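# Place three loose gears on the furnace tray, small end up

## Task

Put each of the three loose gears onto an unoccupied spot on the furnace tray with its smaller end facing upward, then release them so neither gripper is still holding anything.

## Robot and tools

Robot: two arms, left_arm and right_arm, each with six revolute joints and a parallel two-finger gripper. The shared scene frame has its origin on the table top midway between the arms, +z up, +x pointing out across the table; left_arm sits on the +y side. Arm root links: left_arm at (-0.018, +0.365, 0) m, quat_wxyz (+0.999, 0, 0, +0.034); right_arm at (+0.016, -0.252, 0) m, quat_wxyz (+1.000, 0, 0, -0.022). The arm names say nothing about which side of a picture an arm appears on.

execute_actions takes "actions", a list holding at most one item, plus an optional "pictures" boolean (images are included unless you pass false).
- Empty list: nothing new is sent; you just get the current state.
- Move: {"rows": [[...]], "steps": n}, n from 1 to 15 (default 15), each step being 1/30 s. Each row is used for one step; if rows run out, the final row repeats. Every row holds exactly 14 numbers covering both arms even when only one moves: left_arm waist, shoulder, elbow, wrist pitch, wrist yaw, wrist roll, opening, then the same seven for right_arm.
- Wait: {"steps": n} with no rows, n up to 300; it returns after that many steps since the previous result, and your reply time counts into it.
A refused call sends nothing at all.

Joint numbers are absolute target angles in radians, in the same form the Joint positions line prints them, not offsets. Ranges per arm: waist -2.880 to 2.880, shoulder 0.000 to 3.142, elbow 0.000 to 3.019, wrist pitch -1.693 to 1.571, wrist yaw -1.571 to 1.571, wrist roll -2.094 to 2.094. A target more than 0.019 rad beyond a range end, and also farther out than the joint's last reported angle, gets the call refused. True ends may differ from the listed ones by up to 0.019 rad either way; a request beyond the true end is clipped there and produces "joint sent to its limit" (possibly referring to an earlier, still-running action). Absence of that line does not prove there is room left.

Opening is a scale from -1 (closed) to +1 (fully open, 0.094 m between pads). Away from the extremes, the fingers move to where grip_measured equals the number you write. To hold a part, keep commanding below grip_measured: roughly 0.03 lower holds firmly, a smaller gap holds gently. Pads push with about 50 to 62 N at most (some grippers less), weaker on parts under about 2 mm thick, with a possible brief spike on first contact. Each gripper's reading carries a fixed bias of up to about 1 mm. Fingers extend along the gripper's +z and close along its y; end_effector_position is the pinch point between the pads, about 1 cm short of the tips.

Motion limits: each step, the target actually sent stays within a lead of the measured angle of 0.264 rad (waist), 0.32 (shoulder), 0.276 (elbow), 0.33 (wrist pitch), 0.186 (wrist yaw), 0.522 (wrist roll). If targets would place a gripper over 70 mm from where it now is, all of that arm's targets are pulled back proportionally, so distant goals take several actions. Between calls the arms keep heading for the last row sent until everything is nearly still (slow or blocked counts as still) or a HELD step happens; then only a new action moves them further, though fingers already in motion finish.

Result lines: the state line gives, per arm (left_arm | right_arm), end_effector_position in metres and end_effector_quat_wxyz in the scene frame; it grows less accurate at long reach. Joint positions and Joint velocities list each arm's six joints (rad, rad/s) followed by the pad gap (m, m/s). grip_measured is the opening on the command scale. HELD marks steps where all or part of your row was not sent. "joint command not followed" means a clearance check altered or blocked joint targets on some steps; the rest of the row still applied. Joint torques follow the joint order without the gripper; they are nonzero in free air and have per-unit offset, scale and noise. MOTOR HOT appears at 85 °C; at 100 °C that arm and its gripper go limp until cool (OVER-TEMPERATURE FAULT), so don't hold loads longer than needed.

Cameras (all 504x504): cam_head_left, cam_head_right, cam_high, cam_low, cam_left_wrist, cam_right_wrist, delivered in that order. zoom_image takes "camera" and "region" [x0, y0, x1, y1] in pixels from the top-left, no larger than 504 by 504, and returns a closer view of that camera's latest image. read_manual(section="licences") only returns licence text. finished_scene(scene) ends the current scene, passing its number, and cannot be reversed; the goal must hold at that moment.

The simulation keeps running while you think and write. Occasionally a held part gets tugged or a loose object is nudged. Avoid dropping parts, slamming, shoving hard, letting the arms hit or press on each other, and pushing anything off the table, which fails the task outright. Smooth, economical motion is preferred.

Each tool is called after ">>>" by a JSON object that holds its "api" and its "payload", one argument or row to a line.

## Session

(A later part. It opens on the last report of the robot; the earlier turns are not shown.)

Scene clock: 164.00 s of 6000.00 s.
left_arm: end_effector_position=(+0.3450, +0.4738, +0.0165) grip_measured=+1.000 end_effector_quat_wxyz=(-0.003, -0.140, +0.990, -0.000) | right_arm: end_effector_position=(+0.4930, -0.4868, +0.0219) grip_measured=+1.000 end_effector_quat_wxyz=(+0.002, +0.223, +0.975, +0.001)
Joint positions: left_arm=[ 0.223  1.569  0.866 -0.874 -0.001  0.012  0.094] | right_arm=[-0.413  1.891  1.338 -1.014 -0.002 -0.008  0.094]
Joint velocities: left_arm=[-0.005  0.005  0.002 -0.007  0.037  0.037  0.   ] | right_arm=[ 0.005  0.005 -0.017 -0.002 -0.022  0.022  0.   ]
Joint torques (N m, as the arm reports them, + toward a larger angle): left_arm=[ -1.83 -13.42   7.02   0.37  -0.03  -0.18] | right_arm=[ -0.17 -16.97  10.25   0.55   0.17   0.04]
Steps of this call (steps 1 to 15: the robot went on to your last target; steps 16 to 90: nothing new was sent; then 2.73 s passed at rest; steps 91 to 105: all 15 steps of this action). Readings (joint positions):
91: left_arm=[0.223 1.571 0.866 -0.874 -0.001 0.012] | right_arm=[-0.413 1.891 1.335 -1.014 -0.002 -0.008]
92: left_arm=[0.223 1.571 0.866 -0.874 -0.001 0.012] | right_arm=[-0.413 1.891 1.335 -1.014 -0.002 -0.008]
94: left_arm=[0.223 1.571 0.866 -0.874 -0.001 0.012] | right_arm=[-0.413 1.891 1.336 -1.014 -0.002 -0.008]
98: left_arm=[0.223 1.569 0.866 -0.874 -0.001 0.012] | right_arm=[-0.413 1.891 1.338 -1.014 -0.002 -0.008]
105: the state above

>>> {"api": "execute_actions", "payload": {
  "actions": [
    {"rows":[[0.219,1.551,0.866,-0.867,0,0,0.9,-0.408,1.915,1.387,-1.005,0,0,0.9],[0.219,1.549,0.866,-0.867,0,0,0.8,-0.408,1.915,1.389,-1.005,0,0,0.8],[0.219,1.547,0.866,-0.867,0,0,0.7,-0.408,1.915,1.391,-1.005,0,0,0.7],[0.219,1.547,0.866,-0.867,0,0,0.6,-0.408,1.915,1.391,-1.005,0,0,0.6],[0.219,1.547,0.866,-0.867,0,0,0.5,-0.408,1.915,1.391,-1.005,0,0,0.5],[0.219,1.547,0.866,-0.867,0,0,0.42,-0.408,1.915,1.391,-1.005,0,0,0.42],[0.219,1.547,0.866,-0.867,0,0,0.36,-0.408,1.915,1.391,-1.005,0,0,0.36]],"steps":15}
  ]
}}

Scene clock: 174.87 s of 6000.00 s.
left_arm: end_effector_position=(+0.3457, +0.4740, +0.0188) grip_measured=+0.362 end_effector_quat_wxyz=(-0.000, -0.140, +0.990, +0.000) | right_arm: end_effector_position=(+0.4962, -0.4884, +0.0245) grip_measured=+0.361 end_effector_quat_wxyz=(+0.006, +0.223, +0.975, -0.000)
Joint positions: left_arm=[ 0.223  1.563  0.866 -0.874 -0.001  0.011  0.064] | right_arm=[-0.413  1.891  1.346 -1.014 -0.002 -0.008  0.064]
Joint velocities: left_arm=[ 0.005 -0.005 -0.017  0.007  0.007 -0.007  0.   ] | right_arm=[-0.005 -0.015 -0.012 -0.007 -0.022 -0.007 -0.   ]
Joint torques (N m, as the arm reports them, + toward a larger angle): left_arm=[ -1.92 -13.21   7.01   0.37  -0.03  -0.17] | right_arm=[ -0.27 -17.08  10.24   0.56   0.17   0.04]
Steps of this call (steps 1 to 15: the robot went on to your last target; steps 16 to 90: nothing new was sent; then 7.37 s passed at rest; steps 91 to 105: all 15 steps of this action). Readings (joint positions):
91: left_arm=[0.223 1.569 0.866 -0.874 -0.001 0.011] | right_arm=[-0.413 1.891 1.338 -1.014 -0.002 -0.008]
92: left_arm=[0.223 1.569 0.866 -0.874 -0.001 0.011] | right_arm=[-0.413 1.891 1.338 -1.014 -0.002 -0.008]
94: left_arm=[0.223 1.568 0.866 -0.874 -0.001 0.011] | right_arm=[-0.413 1.891 1.340 -1.014 -0.002 -0.008]
98: left_arm=[0.223 1.564 0.866 -0.874 -0.001 0.011] | right_arm=[-0.413 1.891 1.345 -1.014 -0.002 -0.008]
105: the state above

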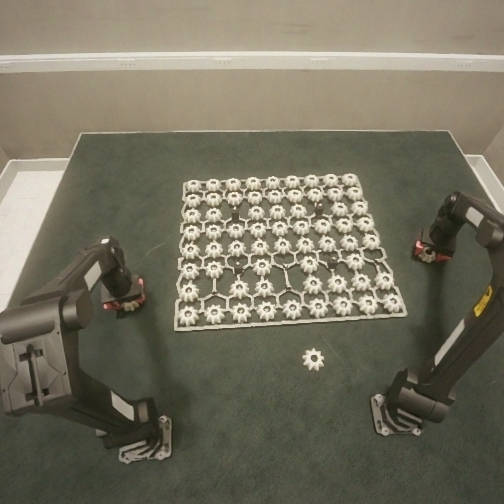

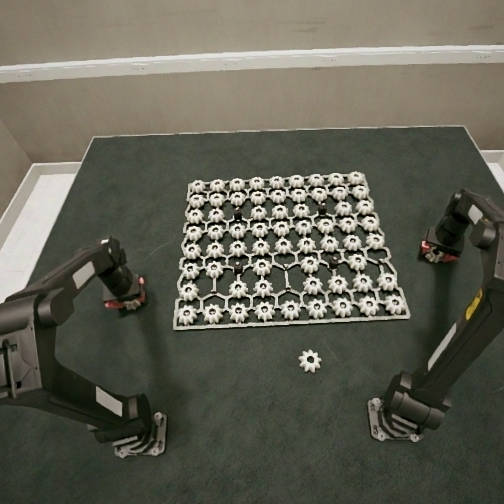

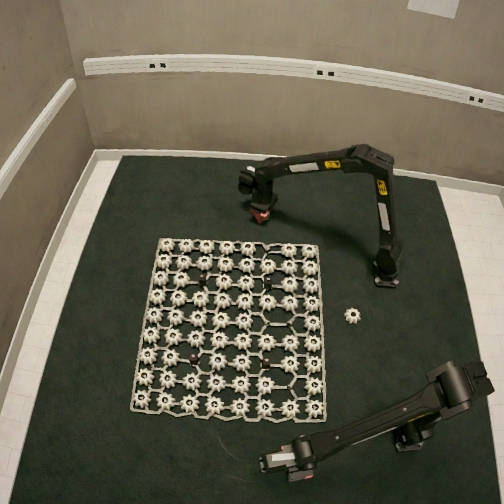

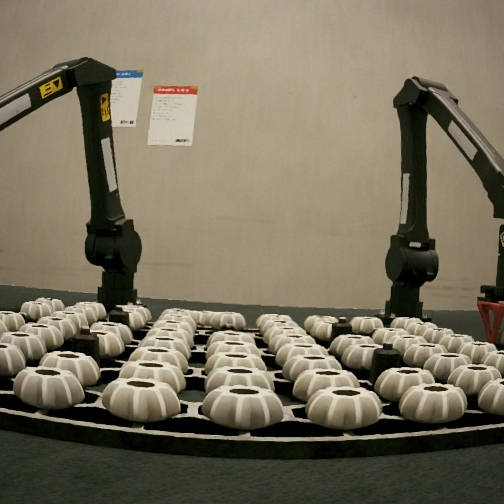

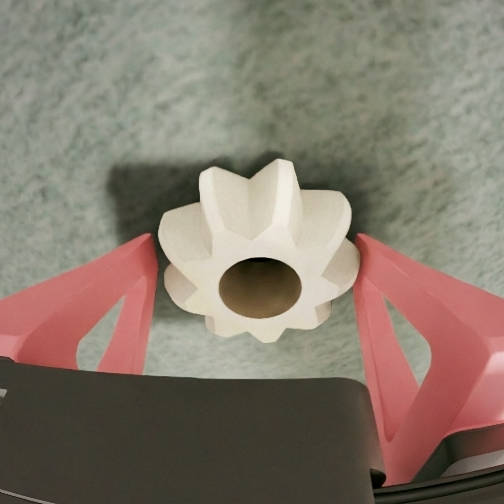

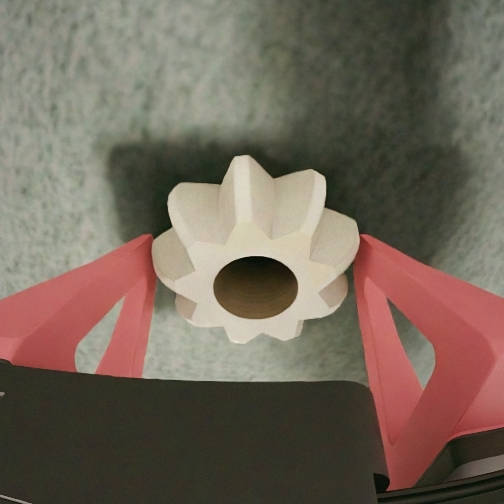

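>>> {"api": "execute_actions", "payload": {
  "actions": [
    {"rows":[[0.219,1.547,0.866,-0.867,0,0,0.33,-0.408,1.915,1.391,-1.005,0,0,0.33],[0.219,1.547,0.866,-0.867,0,0,0.30,-0.408,1.915,1.391,-1.005,0,0,0.30],[0.219,1.547,0.866,-0.867,0,0,0.27,-0.408,1.915,1.391,-1.005,0,0,0.27],[0.219,1.547,0.866,-0.867,0,0,0.24,-0.408,1.915,1.391,-1.005,0,0,0.24],[0.219,1.547,0.866,-0.867,0,0,0.21,-0.408,1.915,1.391,-1.005,0,0,0.21],[0.219,1.547,0.866,-0.867,0,0,0.18,-0.408,1.915,1.391,-1.005,0,0,0.18]],"steps":12}
  ]
}}

Scene clock: 185.57 s of 6000.00 s.
left_arm: end_effector_position=(+0.3458, +0.4737, +0.0188) grip_measured=+0.205 end_effector_quat_wxyz=(+0.000, -0.140, +0.990, -0.001) | right_arm: end_effector_position=(+0.4963, -0.4883, +0.0245) grip_measured=+0.196 end_effector_quat_wxyz=(+0.006, +0.223, +0.975, -0.001)
Joint positions: left_arm=[ 0.223  1.563  0.866 -0.874  0.001  0.011  0.057] | right_arm=[-0.413  1.891  1.346 -1.014 -0.002 -0.008  0.056]
Joint velocities: left_arm=[-0.005 -0.015  0.007 -0.012  0.007 -0.066 -0.   ] | right_arm=[-0.005  0.005  0.007  0.012 -0.022 -0.007 -0.   ]
Joint torques (N m, as the arm reports them, + toward a larger angle): left_arm=[ -1.77 -13.09   6.99   0.33  -0.11  -0.18] | right_arm=[ -0.15 -17.    10.23   0.56   0.14   0.05]
Steps of this call (steps 1 to 15: the robot went on to your last target; steps 16 to 90: nothing new was sent; then 7.30 s passed at rest; steps 91 to 102: all 12 steps of this action). Readings (joint positions):
91: left_arm=[0.223 1.563 0.866 -0.874 -0.000 0.011] | right_arm=[-0.413 1.891 1.346 -1.014 -0.002 -0.008]
92: left_arm=[0.223 1.563 0.866 -0.874 0.001 0.011] | right_arm=[-0.413 1.891 1.346 -1.014 -0.002 -0.008]
94: left_arm=[0.223 1.563 0.866 -0.874 0.001 0.011] | right_arm=[-0.413 1.891 1.346 -1.014 -0.002 -0.008]
98: left_arm=[0.223 1.563 0.866 -0.874 0.001 0.011] | right_arm=[-0.413 1.891 1.346 -1.014 -0.002 -0.008]
102: the state above

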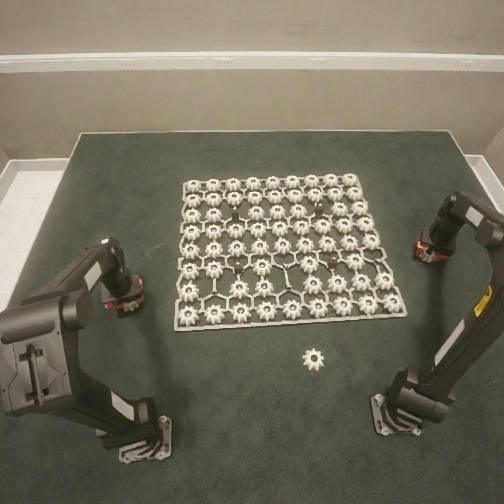

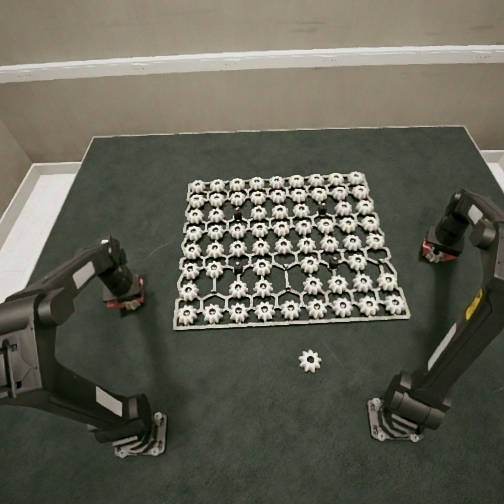

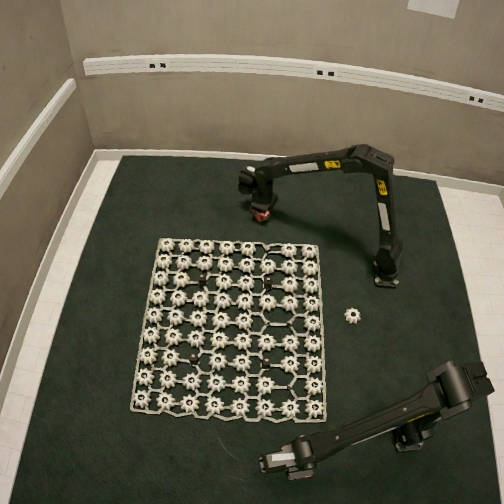

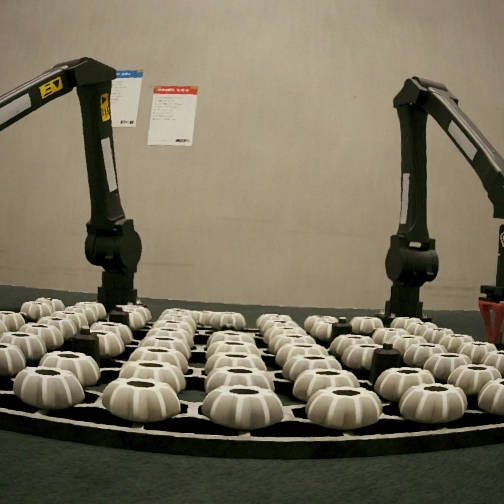

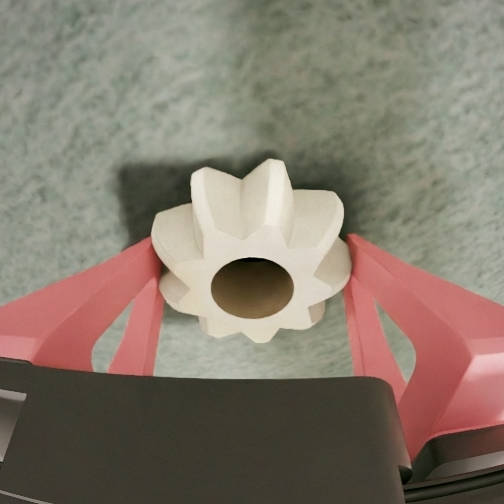

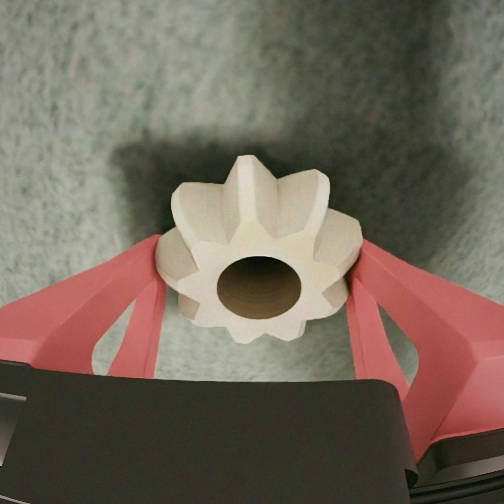

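>>> {"api": "execute_actions", "payload": {
  "actions": [
    {"rows":[[0.219,1.545,0.88,-0.875,0,0,0.17,-0.408,1.89,1.391,-1.02,0,0,0.16],[0.219,1.54,0.9,-0.89,0,0,0.17,-0.408,1.88,1.391,-1.03,0,0,0.16],[0.219,1.533,0.91,-0.905,0,0,0.17,-0.408,1.868,1.391,-1.042,0,0,0.16],[0.219,1.525,0.922,-0.925,0,0,0.17,-0.408,1.854,1.391,-1.056,0,0,0.16],[0.219,1.516,0.935,-0.947,0,0,0.17,-0.408,1.838,1.391,-1.072,0,0,0.16],[0.219,1.506,0.95,-0.972,0,0,0.17,-0.408,1.82,1.388,-1.09,0,0,0.16],[0.215,1.495,0.965,-0.998,0,0.01,0.17,-0.408,1.80,1.38,-1.108,0,0.02,0.16],[0.205,1.484,0.98,-1.024,0,0.02,0.17,-0.405,1.78,1.37,-1.126,0,0.04,0.16],[0.19,1.473,0.995,-1.05,0,0.035,0.17,-0.40,1.76,1.36,-1.144,0,0.07,0.16],[0.17,1.462,1.01,-1.076,0,0.05,0.17,-0.39,1.74,1.345,-1.158,0,0.10,0.16],[0.145,1.451,1.023,-1.10,0,0.065,0.17,-0.378,1.72,1.33,-1.168,0,0.13,0.16],[0.115,1.441,1.035,-1.122,0,0.08,0.17,-0.362,1.70,1.315,-1.178,0,0.16,0.16],[0.08,1.432,1.046,-1.142,0,0.1,0.17,-0.342,1.68,1.30,-1.187,0,0.20,0.16],[0.04,1.425,1.055,-1.16,0,0.12,0.17,-0.32,1.66,1.285,-1.195,0,0.24,0.16],[0.0,1.42,1.062,-1.175,0,0.14,0.17,-0.295,1.64,1.27,-1.202,0,0.28,0.16]],"steps":15}
  ],
  "pictures": false
}}

>>> {"api": "execute_actions", "payload": {
  "actions": [
    {"rows":[[-0.045,1.416,1.067,-1.186,0,0.165,0.17,-0.268,1.623,1.255,-1.208,0,0.32,0.16],[-0.09,1.413,1.07,-1.192,0,0.19,0.17,-0.24,1.608,1.242,-1.213,0,0.36,0.16],[-0.135,1.412,1.07,-1.194,0,0.215,0.17,-0.212,1.595,1.23,-1.217,0,0.40,0.16],[-0.18,1.412,1.07,-1.194,0,0.24,0.17,-0.184,1.584,1.22,-1.22,0,0.44,0.16],[-0.225,1.412,1.07,-1.194,0,0.265,0.17,-0.157,1.575,1.212,-1.222,0,0.48,0.16],[-0.268,1.412,1.07,-1.194,0,0.288,0.17,-0.131,1.568,1.205,-1.222,0,0.515,0.16],[-0.308,1.412,1.07,-1.194,0,0.31,0.17,-0.107,1.562,1.2,-1.222,0,0.55,0.16],[-0.344,1.412,1.07,-1.194,0,0.33,0.17,-0.085,1.558,1.197,-1.222,0,0.58,0.16],[-0.375,1.412,1.07,-1.194,0,0.345,0.17,-0.066,1.555,1.194,-1.222,0,0.605,0.16],[-0.40,1.412,1.07,-1.194,0,0.358,0.17,-0.051,1.555,1.194,-1.222,0,0.625,0.16],[-0.419,1.412,1.07,-1.194,0,0.366,0.17,-0.04,1.555,1.194,-1.222,0,0.638,0.16],[-0.43,1.412,1.07,-1.194,0,0.368,0.17,-0.034,1.555,1.194,-1.222,0,0.645,0.16],[-0.434,1.412,1.07,-1.194,0,0.368,0.17,-0.031,1.555,1.194,-1.222,0,0.645,0.16]],"steps":15}
  ],
  "pictures": false
}}

>>> {"api": "execute_actions", "payload": {
  "actions": [
    {"steps":25}
  ]
}}

Scene clock: 236.00 s of 6000.00 s.
left_arm: end_effector_position=(+0.3549, +0.4349, +0.0883) grip_measured=+0.205 end_effector_quat_wxyz=(-0.020, -0.062, +0.998, -0.000) | right_arm: end_effector_position=(+0.4626, -0.4503, +0.0948) grip_measured=+0.188 end_effector_quat_wxyz=(-0.009, +0.277, +0.961, +0.001)
Joint positions: left_arm=[ 0.116  1.473  0.982 -1.12  -0.004  0.06   0.057] | right_arm=[-0.373  1.715  1.297 -1.17   0.001  0.144  0.056]
Joint velocities: left_arm=[-0.962 -0.357  0.379 -0.481  0.007  0.33  -0.001] | right_arm=[ 0.503 -0.874 -0.354 -0.266 -0.007  0.857 -0.   ]
Joint torques (N m, as the arm reports them, + toward a larger angle): left_arm=[ -3.48 -13.73  11.39  -0.37   0.12   0.03] | right_arm=[  2.74 -18.87   7.09  -0.3    0.03   0.02]
Steps of this call (steps 1 to 15: the robot went on to your last target; steps 16 to 90: nothing new was sent; then 46.93 s passed at rest; steps 91 to 105: all 15 steps of this action). Readings (joint positions):
91: left_arm=[0.223 1.563 0.866 -0.874 0.001 0.011] | right_arm=[-0.413 1.891 1.346 -1.014 -0.002 -0.008]
92: left_arm=[0.223 1.563 0.866 -0.875 0.001 0.011] | right_arm=[-0.413 1.891 1.346 -1.014 -0.002 -0.008]
94: left_arm=[0.223 1.562 0.868 -0.889 0.001 0.011] | right_arm=[-0.413 1.890 1.346 -1.022 -0.002 -0.008]
98: left_arm=[0.222 1.550 0.888 -0.971 0.001 0.011] | right_arm=[-0.413 1.873 1.346 -1.080 -0.002 0.001]
105: the state above

Scene clock: 236.50 s of 6000.00 s.
left_arm: end_effector_position=(+0.3369, +0.2143, +0.1221) grip_measured=+0.205 end_effector_quat_wxyz=(-0.005, +0.355, +0.935, -0.003) | right_arm: end_effector_position=(+0.4546, -0.2728, +0.1217) grip_measured=+0.188 end_effector_quat_wxyz=(-0.011, +0.311, +0.950, -0.002)
Joint positions: left_arm=[-0.467  1.429  1.033 -1.185  0.006  0.328  0.057] | right_arm=[-0.003  1.57   1.189 -1.212 -0.003  0.584  0.056]
Joint velocities: left_arm=[-0.005 -0.005  0.007 -0.022  0.022  0.183  0.002] | right_arm=[-0.015 -0.005 -0.027 -0.017 -0.007  0.286  0.001]
Joint torques (N m, as the arm reports them, + toward a larger angle): left_arm=[  0.94 -13.07  11.27  -0.16  -0.24   0.01] | right_arm=[ -2.58 -15.7    8.01  -0.18   0.25   0.09]
Steps of this call (steps 1 to 15: all 15 steps of this action). Readings (joint positions):
1: left_arm=[0.079 1.462 0.995 -1.136 -0.004 0.074] | right_arm=[-0.353 1.686 1.284 -1.179 0.001 0.176]
2: left_arm=[0.038 1.452 1.005 -1.149 -0.005 0.090] | right_arm=[-0.329 1.658 1.272 -1.187 0.001 0.209]
4: left_arm=[-0.058 1.436 1.022 -1.166 -0.005 0.129] | right_arm=[-0.267 1.613 1.249 -1.199 0.001 0.279]
8: left_arm=[-0.275 1.429 1.033 -1.176 -0.001 0.222] | right_arm=[-0.124 1.571 1.216 -1.209 0.001 0.423]
15: the state above

Scene clock: 237.33 s of 6000.00 s.
left_arm: end_effector_position=(+0.3417, +0.2266, +0.1221) grip_measured=+0.205 end_effector_quat_wxyz=(-0.005, +0.353, +0.936, -0.000) | right_arm: end_effector_position=(+0.4538, -0.2841, +0.1218) grip_measured=+0.188 end_effector_quat_wxyz=(-0.011, +0.347, +0.938, -0.002)
Joint positions: left_arm=[-0.435  1.429  1.033 -1.186  0.001  0.355  0.057] | right_arm=[-0.029  1.57   1.189 -1.212 -0.003  0.634  0.056]
Joint velocities: left_arm=[-0.005 -0.005 -0.007 -0.007  0.007  0.007 -0.   ] | right_arm=[ 0.005 -0.015 -0.002 -0.002  0.007 -0.022 -0.001]
Joint torques (N m, as the arm reports them, + toward a larger angle): left_arm=[ -1.3  -12.96  11.14  -0.34  -0.05   0.06] | right_arm=[ -0.67 -15.91   8.02  -0.24   0.26   0.07]
Steps of this call (steps 1 to 25: the robot went on to your last target). Readings (joint positions):
1: left_arm=[-0.465 1.429 1.033 -1.186 0.005 0.334] | right_arm=[-0.005 1.570 1.189 -1.212 -0.003 0.594]
2: left_arm=[-0.461 1.429 1.033 -1.186 0.005 0.339] | right_arm=[-0.008 1.570 1.189 -1.212 -0.003 0.602]
4: left_arm=[-0.449 1.429 1.033 -1.186 0.003 0.345] | right_arm=[-0.017 1.570 1.189 -1.212 -0.003 0.614]
8: left_arm=[-0.435 1.429 1.033 -1.186 0.001 0.351] | right_arm=[-0.028 1.570 1.189 -1.212 -0.003 0.626]
25: the state above

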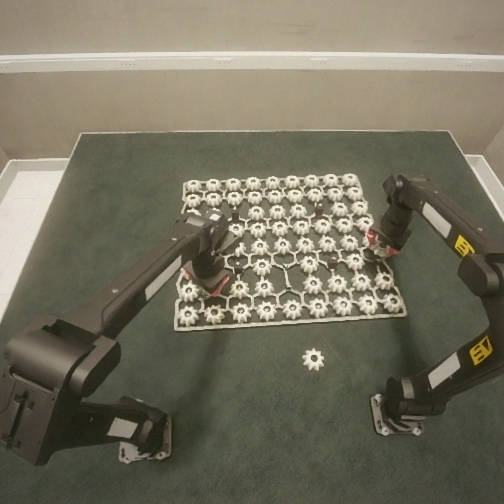

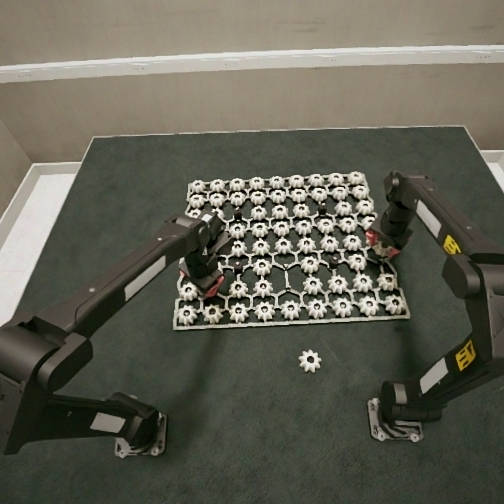

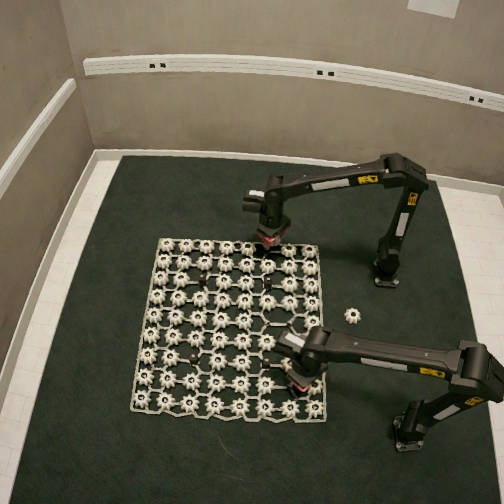

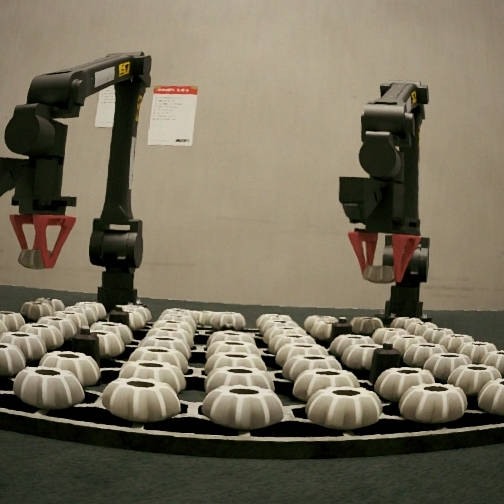

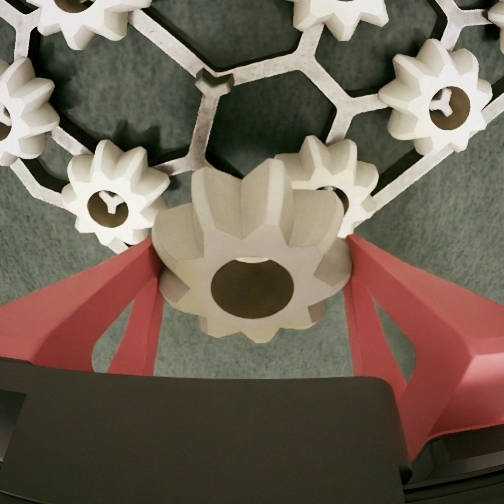

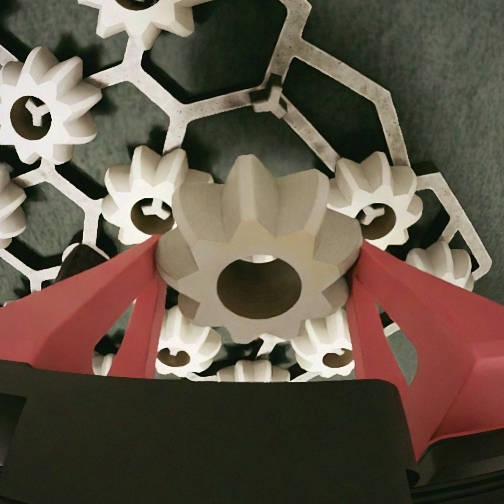

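Both held. Zoom on pins.

>>> {"api": "zoom_image", "payload": {
  "camera": "cam_left_wrist",
  "region": [160, 30, 280, 150]
}}

>>> {"api": "zoom_image", "payload": {
  "camera": "cam_right_wrist",
  "region": [210, 40, 330, 160]
}}

>>> {"api": "zoom_image", "payload": {
  "camera": "cam_low",
  "region": [330, 220, 450, 320]
}}

>>> {"api": "zoom_image", "payload": {
  "camera": "cam_low",
  "region": [0, 200, 120, 300]
}}

Region (160, 30, 280, 150) of cam_left_wrist's 504x504 image, scaled by 4.200, with more detail than that image has.

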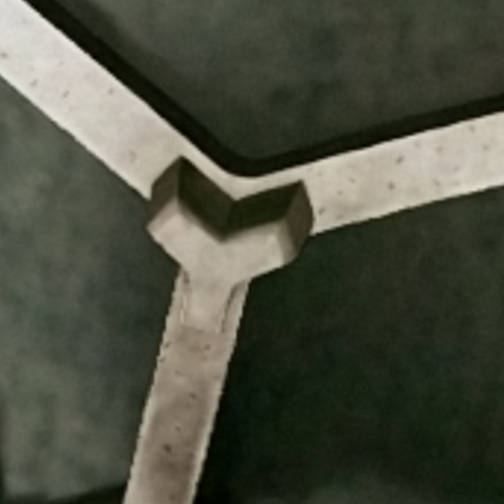

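Region (210, 40, 330, 160) of cam_right_wrist's 504x504 image, scaled by 4.200, with more detail than that image has.

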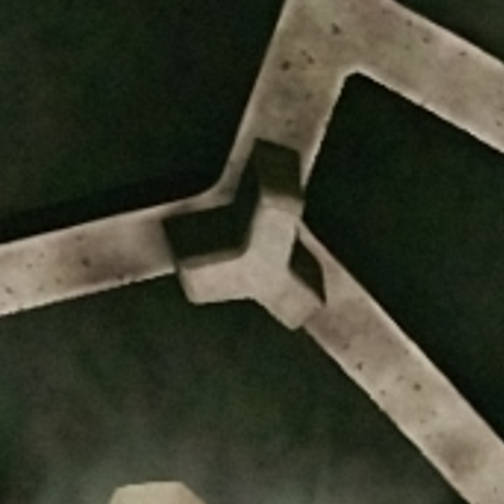

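Region (330, 220, 450, 320) of cam_low's 504x504 image, scaled by 4.200, with more detail than that image has.

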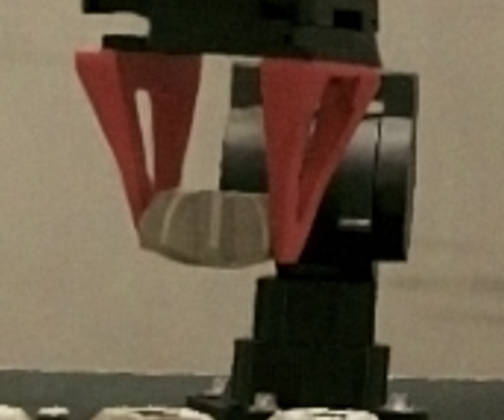

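Region (0, 200, 120, 300) of cam_low's 504x504 image, scaled by 4.200, with more detail than that image has.

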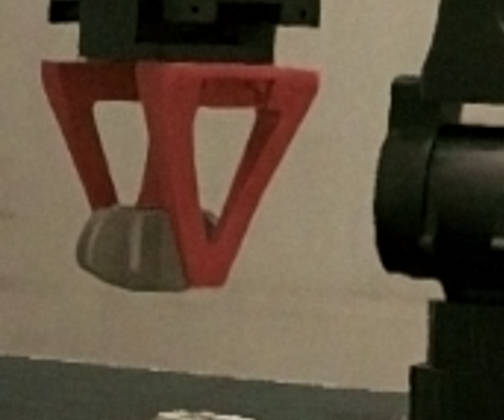

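>>> {"api": "execute_actions", "payload": {
  "actions": [
    {"rows":[[-0.433,1.44,1.05,-1.18,0,0.368,0.17,-0.035,1.58,1.188,-1.205,0,0.645,0.16],[-0.432,1.455,1.035,-1.17,0,0.368,0.17,-0.039,1.6,1.18,-1.195,0,0.645,0.16],[-0.431,1.467,1.03,-1.158,0,0.368,0.17,-0.043,1.607,1.175,-1.183,0,0.645,0.16],[-0.43,1.48,1.03,-1.144,0,0.368,0.17,-0.047,1.614,1.171,-1.17,0,0.645,0.16],[-0.428,1.494,1.03,-1.128,0,0.368,0.17,-0.051,1.622,1.166,-1.155,0,0.645,0.16],[-0.427,1.509,1.03,-1.112,0,0.368,0.17,-0.055,1.63,1.161,-1.14,0,0.645,0.16],[-0.425,1.524,1.03,-1.096,0,0.368,0.17,-0.059,1.639,1.156,-1.124,0,0.645,0.16],[-0.424,1.539,1.03,-1.08,0,0.368,0.17,-0.063,1.648,1.151,-1.108,0,0.645,0.16],[-0.422,1.553,1.03,-1.064,0,0.368,0.17,-0.066,1.656,1.146,-1.093,0,0.645,0.16],[-0.421,1.566,1.03,-1.05,0,0.368,0.17,-0.069,1.664,1.141,-1.079,0,0.645,0.16],[-0.42,1.578,1.03,-1.037,0,0.368,0.17,-0.072,1.671,1.137,-1.066,0,0.645,0.16],[-0.419,1.588,1.03,-1.026,0,0.368,0.17,-0.074,1.677,1.134,-1.055,0,0.645,0.16],[-0.418,1.596,1.03,-1.018,0,0.368,0.17,-0.075,1.682,1.131,-1.046,0,0.645,0.16],[-0.418,1.601,1.03,-1.012,0,0.368,0.17,-0.076,1.685,1.129,-1.04,0,0.645,0.16],[-0.418,1.604,1.03,-1.009,0,0.368,0.17,-0.076,1.687,1.128,-1.037,0,0.645,0.16]],"steps":15}
  ],
  "pictures": false
}}

>>> {"api": "execute_actions", "payload": {
  "actions": [
    {"steps":20}
  ]
}}

Scene clock: 282.57 s of 6000.00 s.
left_arm: end_effector_position=(+0.3689, +0.2203, +0.0541) grip_measured=+0.205 end_effector_quat_wxyz=(-0.015, +0.349, +0.937, -0.000) | right_arm: end_effector_position=(+0.4595, -0.3033, +0.0562) grip_measured=+0.189 end_effector_quat_wxyz=(-0.018, +0.367, +0.930, -0.003)
Joint positions: left_arm=[-0.426  1.597  1.023 -1.027  0.001  0.356  0.057] | right_arm=[-0.072  1.674  1.128 -1.061 -0.004  0.635  0.056]
Joint velocities: left_arm=[ 0.044  0.278 -0.032  0.193 -0.081 -0.022 -0.   ] | right_arm=[-0.054  0.112 -0.027 -0.002 -0.125  0.022 -0.   ]
Joint torques (N m, as the arm reports them, + toward a larger angle): left_arm=[ -0.74 -14.62   8.29   0.15   0.02   0.04] | right_arm=[ -0.74 -15.14   6.94   0.99   0.49   0.05]
Steps of this call (steps 1 to 15: the robot went on to your last target; steps 16 to 90: nothing new was sent; then 41.73 s passed at rest; steps 91 to 105: all 15 steps of this action). Readings (joint positions):
91: left_arm=[-0.435 1.429 1.033 -1.186 0.001 0.355] | right_arm=[-0.029 1.570 1.189 -1.212 -0.003 0.634]
92: left_arm=[-0.435 1.429 1.033 -1.185 0.001 0.356] | right_arm=[-0.029 1.570 1.188 -1.211 -0.003 0.634]
94: left_arm=[-0.435 1.435 1.030 -1.173 0.001 0.356] | right_arm=[-0.030 1.574 1.183 -1.199 -0.003 0.634]
98: left_arm=[-0.435 1.482 1.028 -1.121 0.001 0.356] | right_arm=[-0.042 1.602 1.165 -1.149 -0.003 0.634]
105: the state above

Scene clock: 283.23 s of 6000.00 s.
left_arm: end_effector_position=(+0.3712, +0.2214, +0.0499) grip_measured=+0.205 end_effector_quat_wxyz=(-0.014, +0.347, +0.938, +0.001) | right_arm: end_effector_position=(+0.4623, -0.3041, +0.0548) grip_measured=+0.189 end_effector_quat_wxyz=(-0.012, +0.367, +0.930, -0.002)
Joint positions: left_arm=[-0.422  1.607  1.022 -1.014 -0.002  0.356  0.057] | right_arm=[-0.072  1.676  1.127 -1.046 -0.003  0.635  0.056]
Joint velocities: left_arm=[-0.005 -0.024 -0.007 -0.007  0.066 -0.051 -0.001] | right_arm=[-0.005 -0.005  0.002  0.027  0.022 -0.051  0.001]
Joint torques (N m, as the arm reports them, + toward a larger angle): left_arm=[ -1.11 -13.97   8.1    0.18   0.05   0.04] | right_arm=[ -0.8  -14.47   7.04   0.49   0.28   0.07]
Steps of this call (steps 1 to 20: the robot went on to your last target). Readings (joint positions):
1: left_arm=[-0.425 1.604 1.023 -1.022 -0.001 0.356] | right_arm=[-0.072 1.674 1.128 -1.057 -0.003 0.635]
2: left_arm=[-0.423 1.606 1.023 -1.016 -0.002 0.356] | right_arm=[-0.072 1.674 1.128 -1.050 -0.003 0.635]
4: left_arm=[-0.422 1.607 1.022 -1.014 -0.002 0.356] | right_arm=[-0.072 1.676 1.127 -1.046 -0.003 0.635]
8: left_arm=[-0.422 1.607 1.022 -1.014 -0.002 0.356] | right_arm=[-0.072 1.676 1.127 -1.046 -0.003 0.635]
20: the state above

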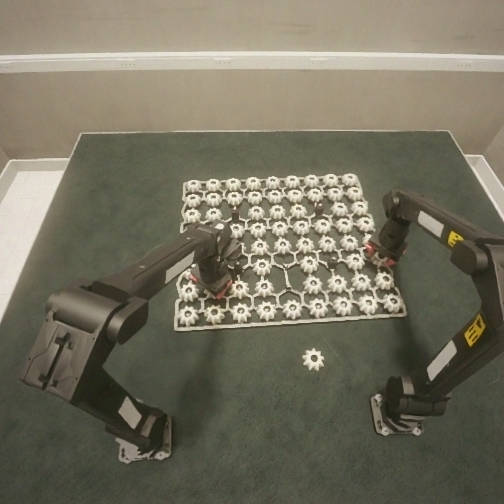

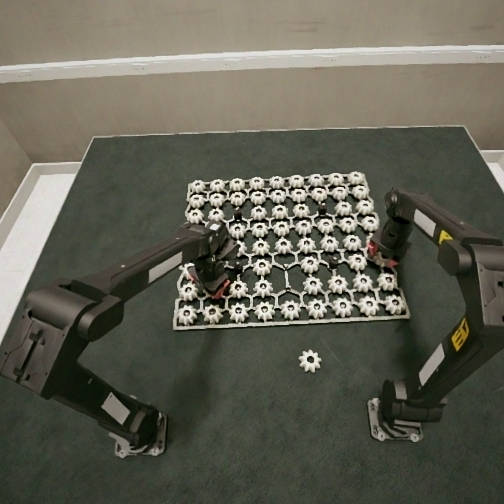

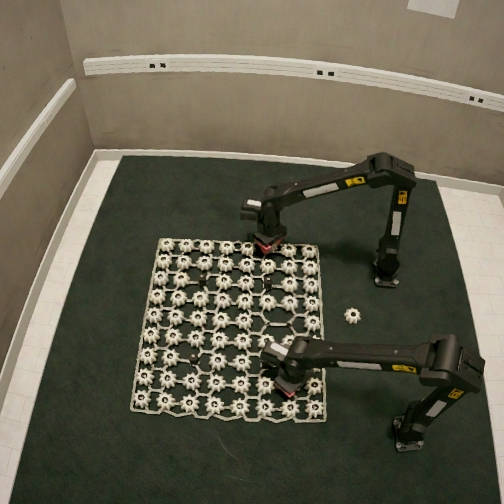

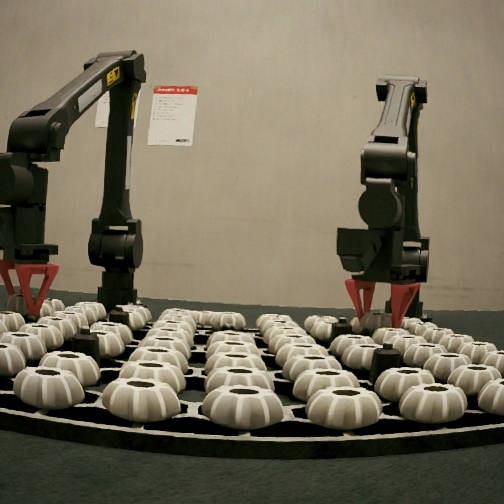

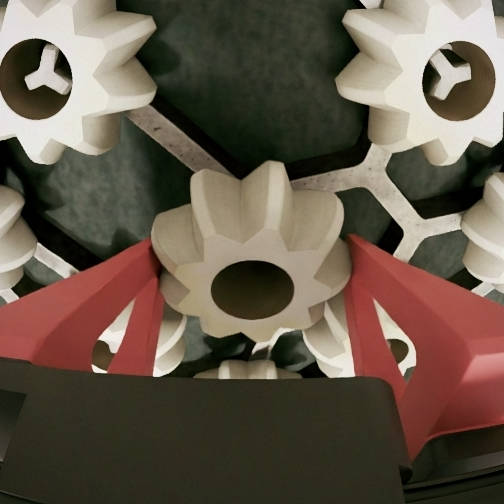

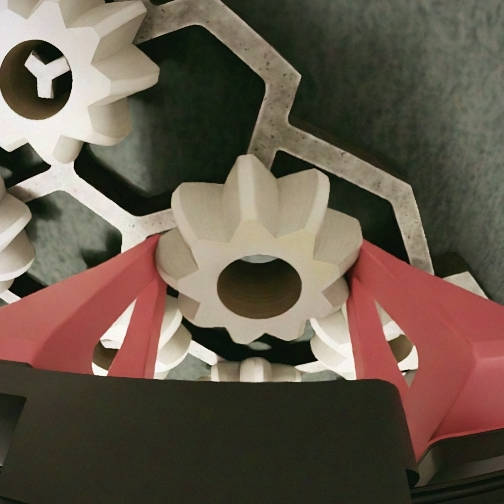

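>>> {"api": "zoom_image", "payload": {
  "camera": "cam_right_wrist",
  "region": [100, 60, 400, 340]
}}

>>> {"api": "zoom_image", "payload": {
  "camera": "cam_left_wrist",
  "region": [100, 60, 400, 340]
}}

Region (100, 60, 400, 340) of cam_right_wrist's 504x504 image, scaled by 1.680, with more detail than that image has; it fills the top 470 rows of this view, and the rest is white.

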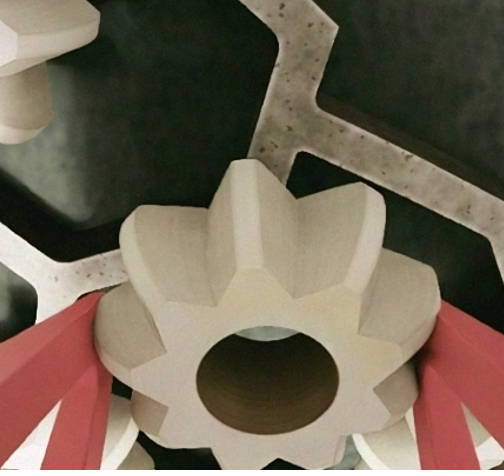

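Region (100, 60, 400, 340) of cam_left_wrist's 504x504 image, scaled by 1.680, with more detail than that image has; it fills the top 470 rows of this view, and the rest is white.

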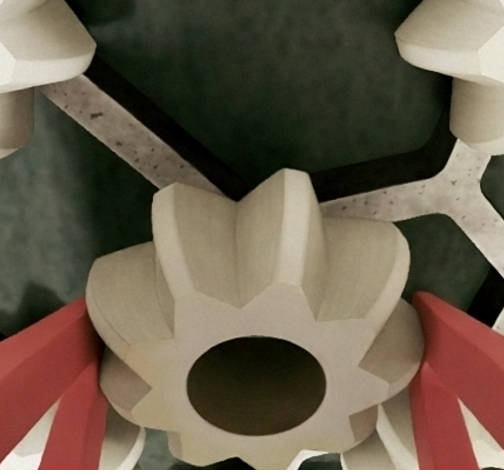

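>>> {"api": "execute_actions", "payload": {
  "actions": [
    {"rows":[[-0.418,1.604,1.03,-1.003,0,0.368,0.17,-0.076,1.68,1.128,-1.034,0,0.645,0.16],[-0.418,1.604,1.03,-0.998,0,0.368,0.17,-0.076,1.68,1.128,-1.031,0,0.645,0.16],[-0.418,1.604,1.03,-0.993,0,0.368,0.17,-0.076,1.68,1.128,-1.028,0,0.645,0.16],[-0.418,1.604,1.03,-0.988,0,0.368,0.17,-0.076,1.68,1.128,-1.025,0,0.645,0.16],[-0.418,1.604,1.03,-0.984,0,0.368,0.17,-0.076,1.68,1.128,-1.023,0,0.645,0.16],[-0.418,1.604,1.03,-0.981,0,0.368,0.17,-0.076,1.68,1.128,-1.021,0,0.645,0.16]],"steps":15}
  ],
  "pictures": false
}}

Scene clock: 311.93 s of 6000.00 s.
left_arm: end_effector_position=(+0.3763, +0.2195, +0.0498) grip_measured=+0.205 end_effector_quat_wxyz=(-0.003, +0.347, +0.938, +0.001) | right_arm: end_effector_position=(+0.4656, -0.3045, +0.0548) grip_measured=+0.189 end_effector_quat_wxyz=(-0.006, +0.367, +0.930, +0.000)
Joint positions: left_arm=[-0.422  1.607  1.022 -0.993 -0.002  0.356  0.057] | right_arm=[-0.072  1.676  1.127 -1.032 -0.003  0.635  0.056]
Joint velocities: left_arm=[ 0.005  0.005 -0.007 -0.002 -0.022 -0.051  0.   ] | right_arm=[-0.005 -0.005 -0.007 -0.017  0.007  0.007  0.001]
Joint torques (N m, as the arm reports them, + toward a larger angle): left_arm=[ -1.35 -13.63   8.18   0.51   0.06   0.03] | right_arm=[ -0.77 -15.29   7.08   0.61   0.28   0.07]
Steps of this call (steps 1 to 15: the robot went on to your last target; steps 16 to 90: nothing new was sent; then 25.20 s passed at rest; steps 91 to 105: all 15 steps of this action). Readings (joint positions):
91: left_arm=[-0.422 1.607 1.022 -1.014 -0.002 0.356] | right_arm=[-0.072 1.676 1.127 -1.046 -0.003 0.635]
92: left_arm=[-0.422 1.607 1.022 -1.012 -0.002 0.356] | right_arm=[-0.072 1.676 1.127 -1.045 -0.003 0.635]
94: left_arm=[-0.422 1.607 1.022 -1.006 -0.002 0.356] | right_arm=[-0.072 1.676 1.127 -1.042 -0.003 0.635]
98: left_arm=[-0.422 1.607 1.022 -0.993 -0.002 0.356] | right_arm=[-0.072 1.676 1.127 -1.034 -0.003 0.635]
105: the state above

>>> {"api": "execute_actions", "payload": {
  "actions": [
    {"rows":[[-0.418,1.618,1.025,-0.981,0,0.368,0.17,-0.076,1.692,1.121,-1.021,0,0.645,0.16],[-0.418,1.627,1.021,-0.981,0,0.368,0.17,-0.076,1.702,1.117,-1.021,0,0.645,0.16],[-0.418,1.629,1.0195,-0.981,0,0.368,0.17,-0.076,1.704,1.1155,-1.021,0,0.645,0.16],[-0.418,1.631,1.018,-0.979,0,0.368,0.17,-0.076,1.706,1.114,-1.019,0,0.645,0.16],[-0.418,1.633,1.0165,-0.976,0,0.368,0.17,-0.076,1.708,1.1125,-1.016,0,0.645,0.16],[-0.418,1.635,1.015,-0.973,0,0.368,0.17,-0.076,1.71,1.111,-1.013,0,0.645,0.16],[-0.418,1.637,1.0135,-0.97,0,0.368,0.17,-0.076,1.712,1.109,-1.009,0,0.645,0.16],[-0.418,1.639,1.012,-0.966,0,0.368,0.17,-0.076,1.714,1.1075,-1.005,0,0.645,0.16],[-0.418,1.641,1.0105,-0.963,0,0.368,0.17,-0.076,1.716,1.106,-1.001,0,0.645,0.16],[-0.418,1.643,1.009,-0.959,0,0.368,0.17,-0.076,1.718,1.104,-0.997,0,0.645,0.16],[-0.418,1.645,1.008,-0.955,0,0.368,0.17,-0.076,1.72,1.1025,-0.993,0,0.645,0.16],[-0.418,1.647,1.007,-0.952,0,0.368,0.17,-0.076,1.722,1.101,-0.989,0,0.645,0.16],[-0.418,1.649,1.006,-0.949,0,0.368,0.17,-0.076,1.724,1.1,-0.986,0,0.645,0.16],[-0.418,1.65,1.005,-0.946,0,0.368,0.17,-0.076,1.726,1.099,-0.983,0,0.645,0.16],[-0.418,1.65,1.005,-0.944,0,0.368,0.17,-0.076,1.727,1.098,-0.981,0,0.645,0.16]],"steps":15}
  ],
  "pictures": false
}}

>>> {"api": "execute_actions", "payload": {
  "actions": [
    {"steps":15}
  ]
}}

Scene clock: 327.93 s of 6000.00 s.
left_arm: end_effector_position=(+0.3731, +0.2206, +0.0345) grip_measured=+0.205 end_effector_quat_wxyz=(-0.010, +0.347, +0.938, +0.001) | right_arm: end_effector_position=(+0.4648, -0.3043, +0.0374) grip_measured=+0.189 end_effector_quat_wxyz=(-0.008, +0.367, +0.930, +0.000)
Joint positions: left_arm=[-0.422  1.631  1.004 -0.963 -0.001  0.356  0.057] | right_arm=[-0.072  1.702  1.107 -0.991 -0.004  0.635  0.056]
Joint velocities: left_arm=[-0.015 -0.005  0.027 -0.012  0.022 -0.066 -0.001] | right_arm=[-0.005  0.044 -0.007 -0.002 -0.022 -0.007  0.   ]
Joint torques (N m, as the arm reports them, + toward a larger angle): left_arm=[ -0.78 -12.18   7.38   0.73   0.06   0.03] | right_arm=[ -0.78 -13.58   6.22   0.52   0.34   0.05]
Steps of this call (steps 1 to 15: the robot went on to your last target; steps 16 to 90: nothing new was sent; then 12.50 s passed at rest; steps 91 to 105: all 15 steps of this action). Readings (joint positions):
91: left_arm=[-0.422 1.607 1.021 -0.993 -0.002 0.356] | right_arm=[-0.072 1.676 1.126 -1.032 -0.003 0.635]
92: left_arm=[-0.422 1.607 1.020 -0.992 -0.002 0.356] | right_arm=[-0.072 1.676 1.125 -1.032 -0.003 0.635]
94: left_arm=[-0.422 1.608 1.017 -0.990 -0.002 0.356] | right_arm=[-0.072 1.678 1.121 -1.031 -0.003 0.635]
98: left_arm=[-0.422 1.618 1.010 -0.981 -0.002 0.356] | right_arm=[-0.072 1.687 1.116 -1.018 -0.004 0.635]
105: the state above

Scene clock: 328.43 s of 6000.00 s.
left_arm: end_effector_position=(+0.3731, +0.2206, +0.0345) grip_measured=+0.205 end_effector_quat_wxyz=(-0.010, +0.347, +0.938, +0.001) | right_arm: end_effector_position=(+0.4649, -0.3043, +0.0373) grip_measured=+0.189 end_effector_quat_wxyz=(-0.008, +0.367, +0.930, +0.000)
Joint positions: left_arm=[-0.422  1.631  1.004 -0.963 -0.001  0.356  0.057] | right_arm=[-0.072  1.702  1.107 -0.991 -0.004  0.635  0.056]
Joint velocities: left_arm=[-0.005 -0.005 -0.007 -0.012 -0.081 -0.007 -0.   ] | right_arm=[ 0.015  0.005  0.002  0.017 -0.007 -0.022  0.002]
Joint torques (N m, as the arm reports them, + toward a larger angle): left_arm=[ -1.08 -12.29   7.5    0.73   0.05   0.04] | right_arm=[ -0.92 -13.48   6.18   0.55   0.31   0.07]
Steps of this call (steps 1 to 15: the robot went on to your last target). Readings (joint positions):
1: left_arm=[-0.422 1.631 1.004 -0.963 -0.001 0.356] | right_arm=[-0.072 1.702 1.107 -0.991 -0.004 0.635]
2: left_arm=[-0.422 1.631 1.004 -0.963 -0.001 0.356] | right_arm=[-0.072 1.702 1.107 -0.991 -0.004 0.635]
4: left_arm=[-0.422 1.631 1.004 -0.963 -0.001 0.356] | right_arm=[-0.072 1.702 1.107 -0.991 -0.004 0.635]
8: left_arm=[-0.422 1.631 1.004 -0.963 -0.001 0.356] | right_arm=[-0.072 1.702 1.107 -0.991 -0.004 0.635]
15: the state above
All arms were judged still, so your last target was given up. Only a new action makes them travel on or press farther. Fingers that are still opening or closing keep moving.

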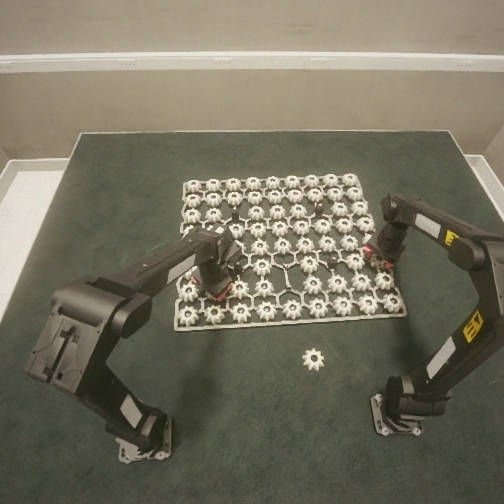

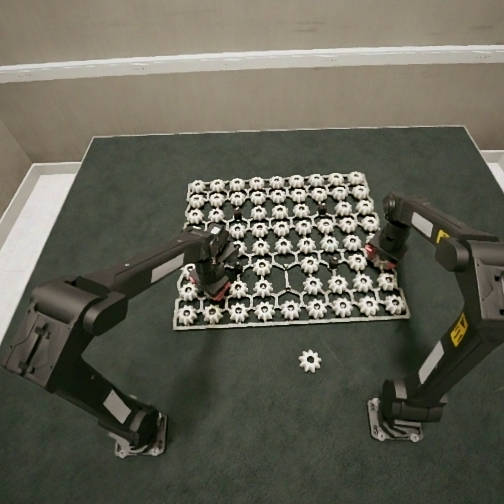

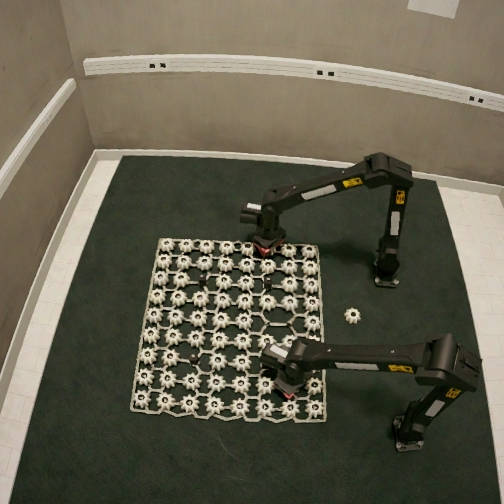

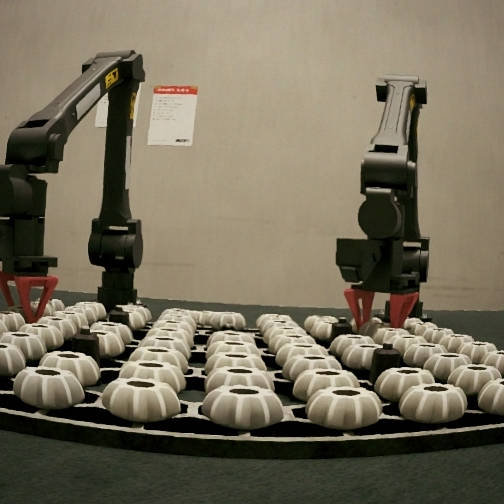

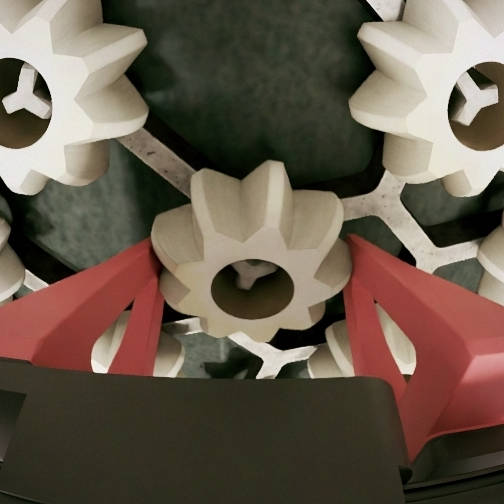

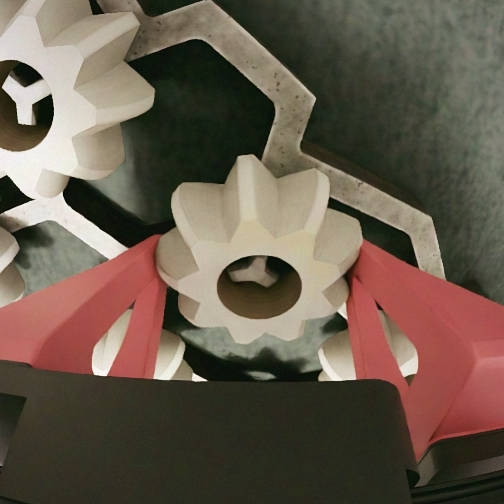

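>>> {"api": "execute_actions", "payload": {
  "actions": [
    {"rows":[[-0.418,1.653,1.004,-0.955,0,0.368,0.17,-0.076,1.73,1.097,-0.981,0,0.645,0.16],[-0.418,1.656,1.002,-0.955,0,0.368,0.17,-0.076,1.733,1.096,-0.98,0,0.645,0.16],[-0.418,1.659,1.0,-0.953,0,0.368,0.17,-0.076,1.736,1.094,-0.978,0,0.645,0.16],[-0.418,1.662,0.999,-0.95,0,0.368,0.17,-0.076,1.739,1.093,-0.975,0,0.645,0.16]],"steps":12}
  ],
  "pictures": false
}}

Scene clock: 333.47 s of 6000.00 s.
left_arm: end_effector_position=(+0.3730, +0.2207, +0.0344) grip_measured=+0.205 end_effector_quat_wxyz=(-0.010, +0.347, +0.938, +0.001) | right_arm: end_effector_position=(+0.4649, -0.3043, +0.0372) grip_measured=+0.189 end_effector_quat_wxyz=(-0.007, +0.367, +0.930, +0.000)
Joint positions: left_arm=[-0.422  1.631  1.003 -0.963 -0.001  0.356  0.057] | right_arm=[-0.072  1.702  1.107 -0.99  -0.004  0.635  0.056]
Joint velocities: left_arm=[-0.015 -0.005 -0.007 -0.007 -0.022 -0.007 -0.001] | right_arm=[-0.005 -0.015  0.022 -0.012 -0.022  0.022 -0.   ]
Joint torques (N m, as the arm reports them, + toward a larger angle): left_arm=[ -1.12 -11.52   7.13   0.5    0.04   0.03] | right_arm=[ -0.85 -12.38   5.85   0.74   0.31   0.07]
Steps of this call (steps 1 to 90: nothing new was sent; then 1.63 s passed at rest; steps 91 to 102: all 12 steps of this action). Readings (joint positions):
91: left_arm=[-0.422 1.631 1.004 -0.963 -0.001 0.356] | right_arm=[-0.072 1.702 1.107 -0.991 -0.004 0.635]
92: left_arm=[-0.422 1.631 1.004 -0.963 -0.001 0.356] | right_arm=[-0.072 1.702 1.107 -0.991 -0.004 0.635]
94: left_arm=[-0.422 1.631 1.003 -0.963 -0.001 0.356] | right_arm=[-0.072 1.702 1.107 -0.991 -0.004 0.635]
98: left_arm=[-0.422 1.631 1.003 -0.963 -0.001 0.356] | right_arm=[-0.072 1.702 1.107 -0.990 -0.004 0.635]
102: the state above


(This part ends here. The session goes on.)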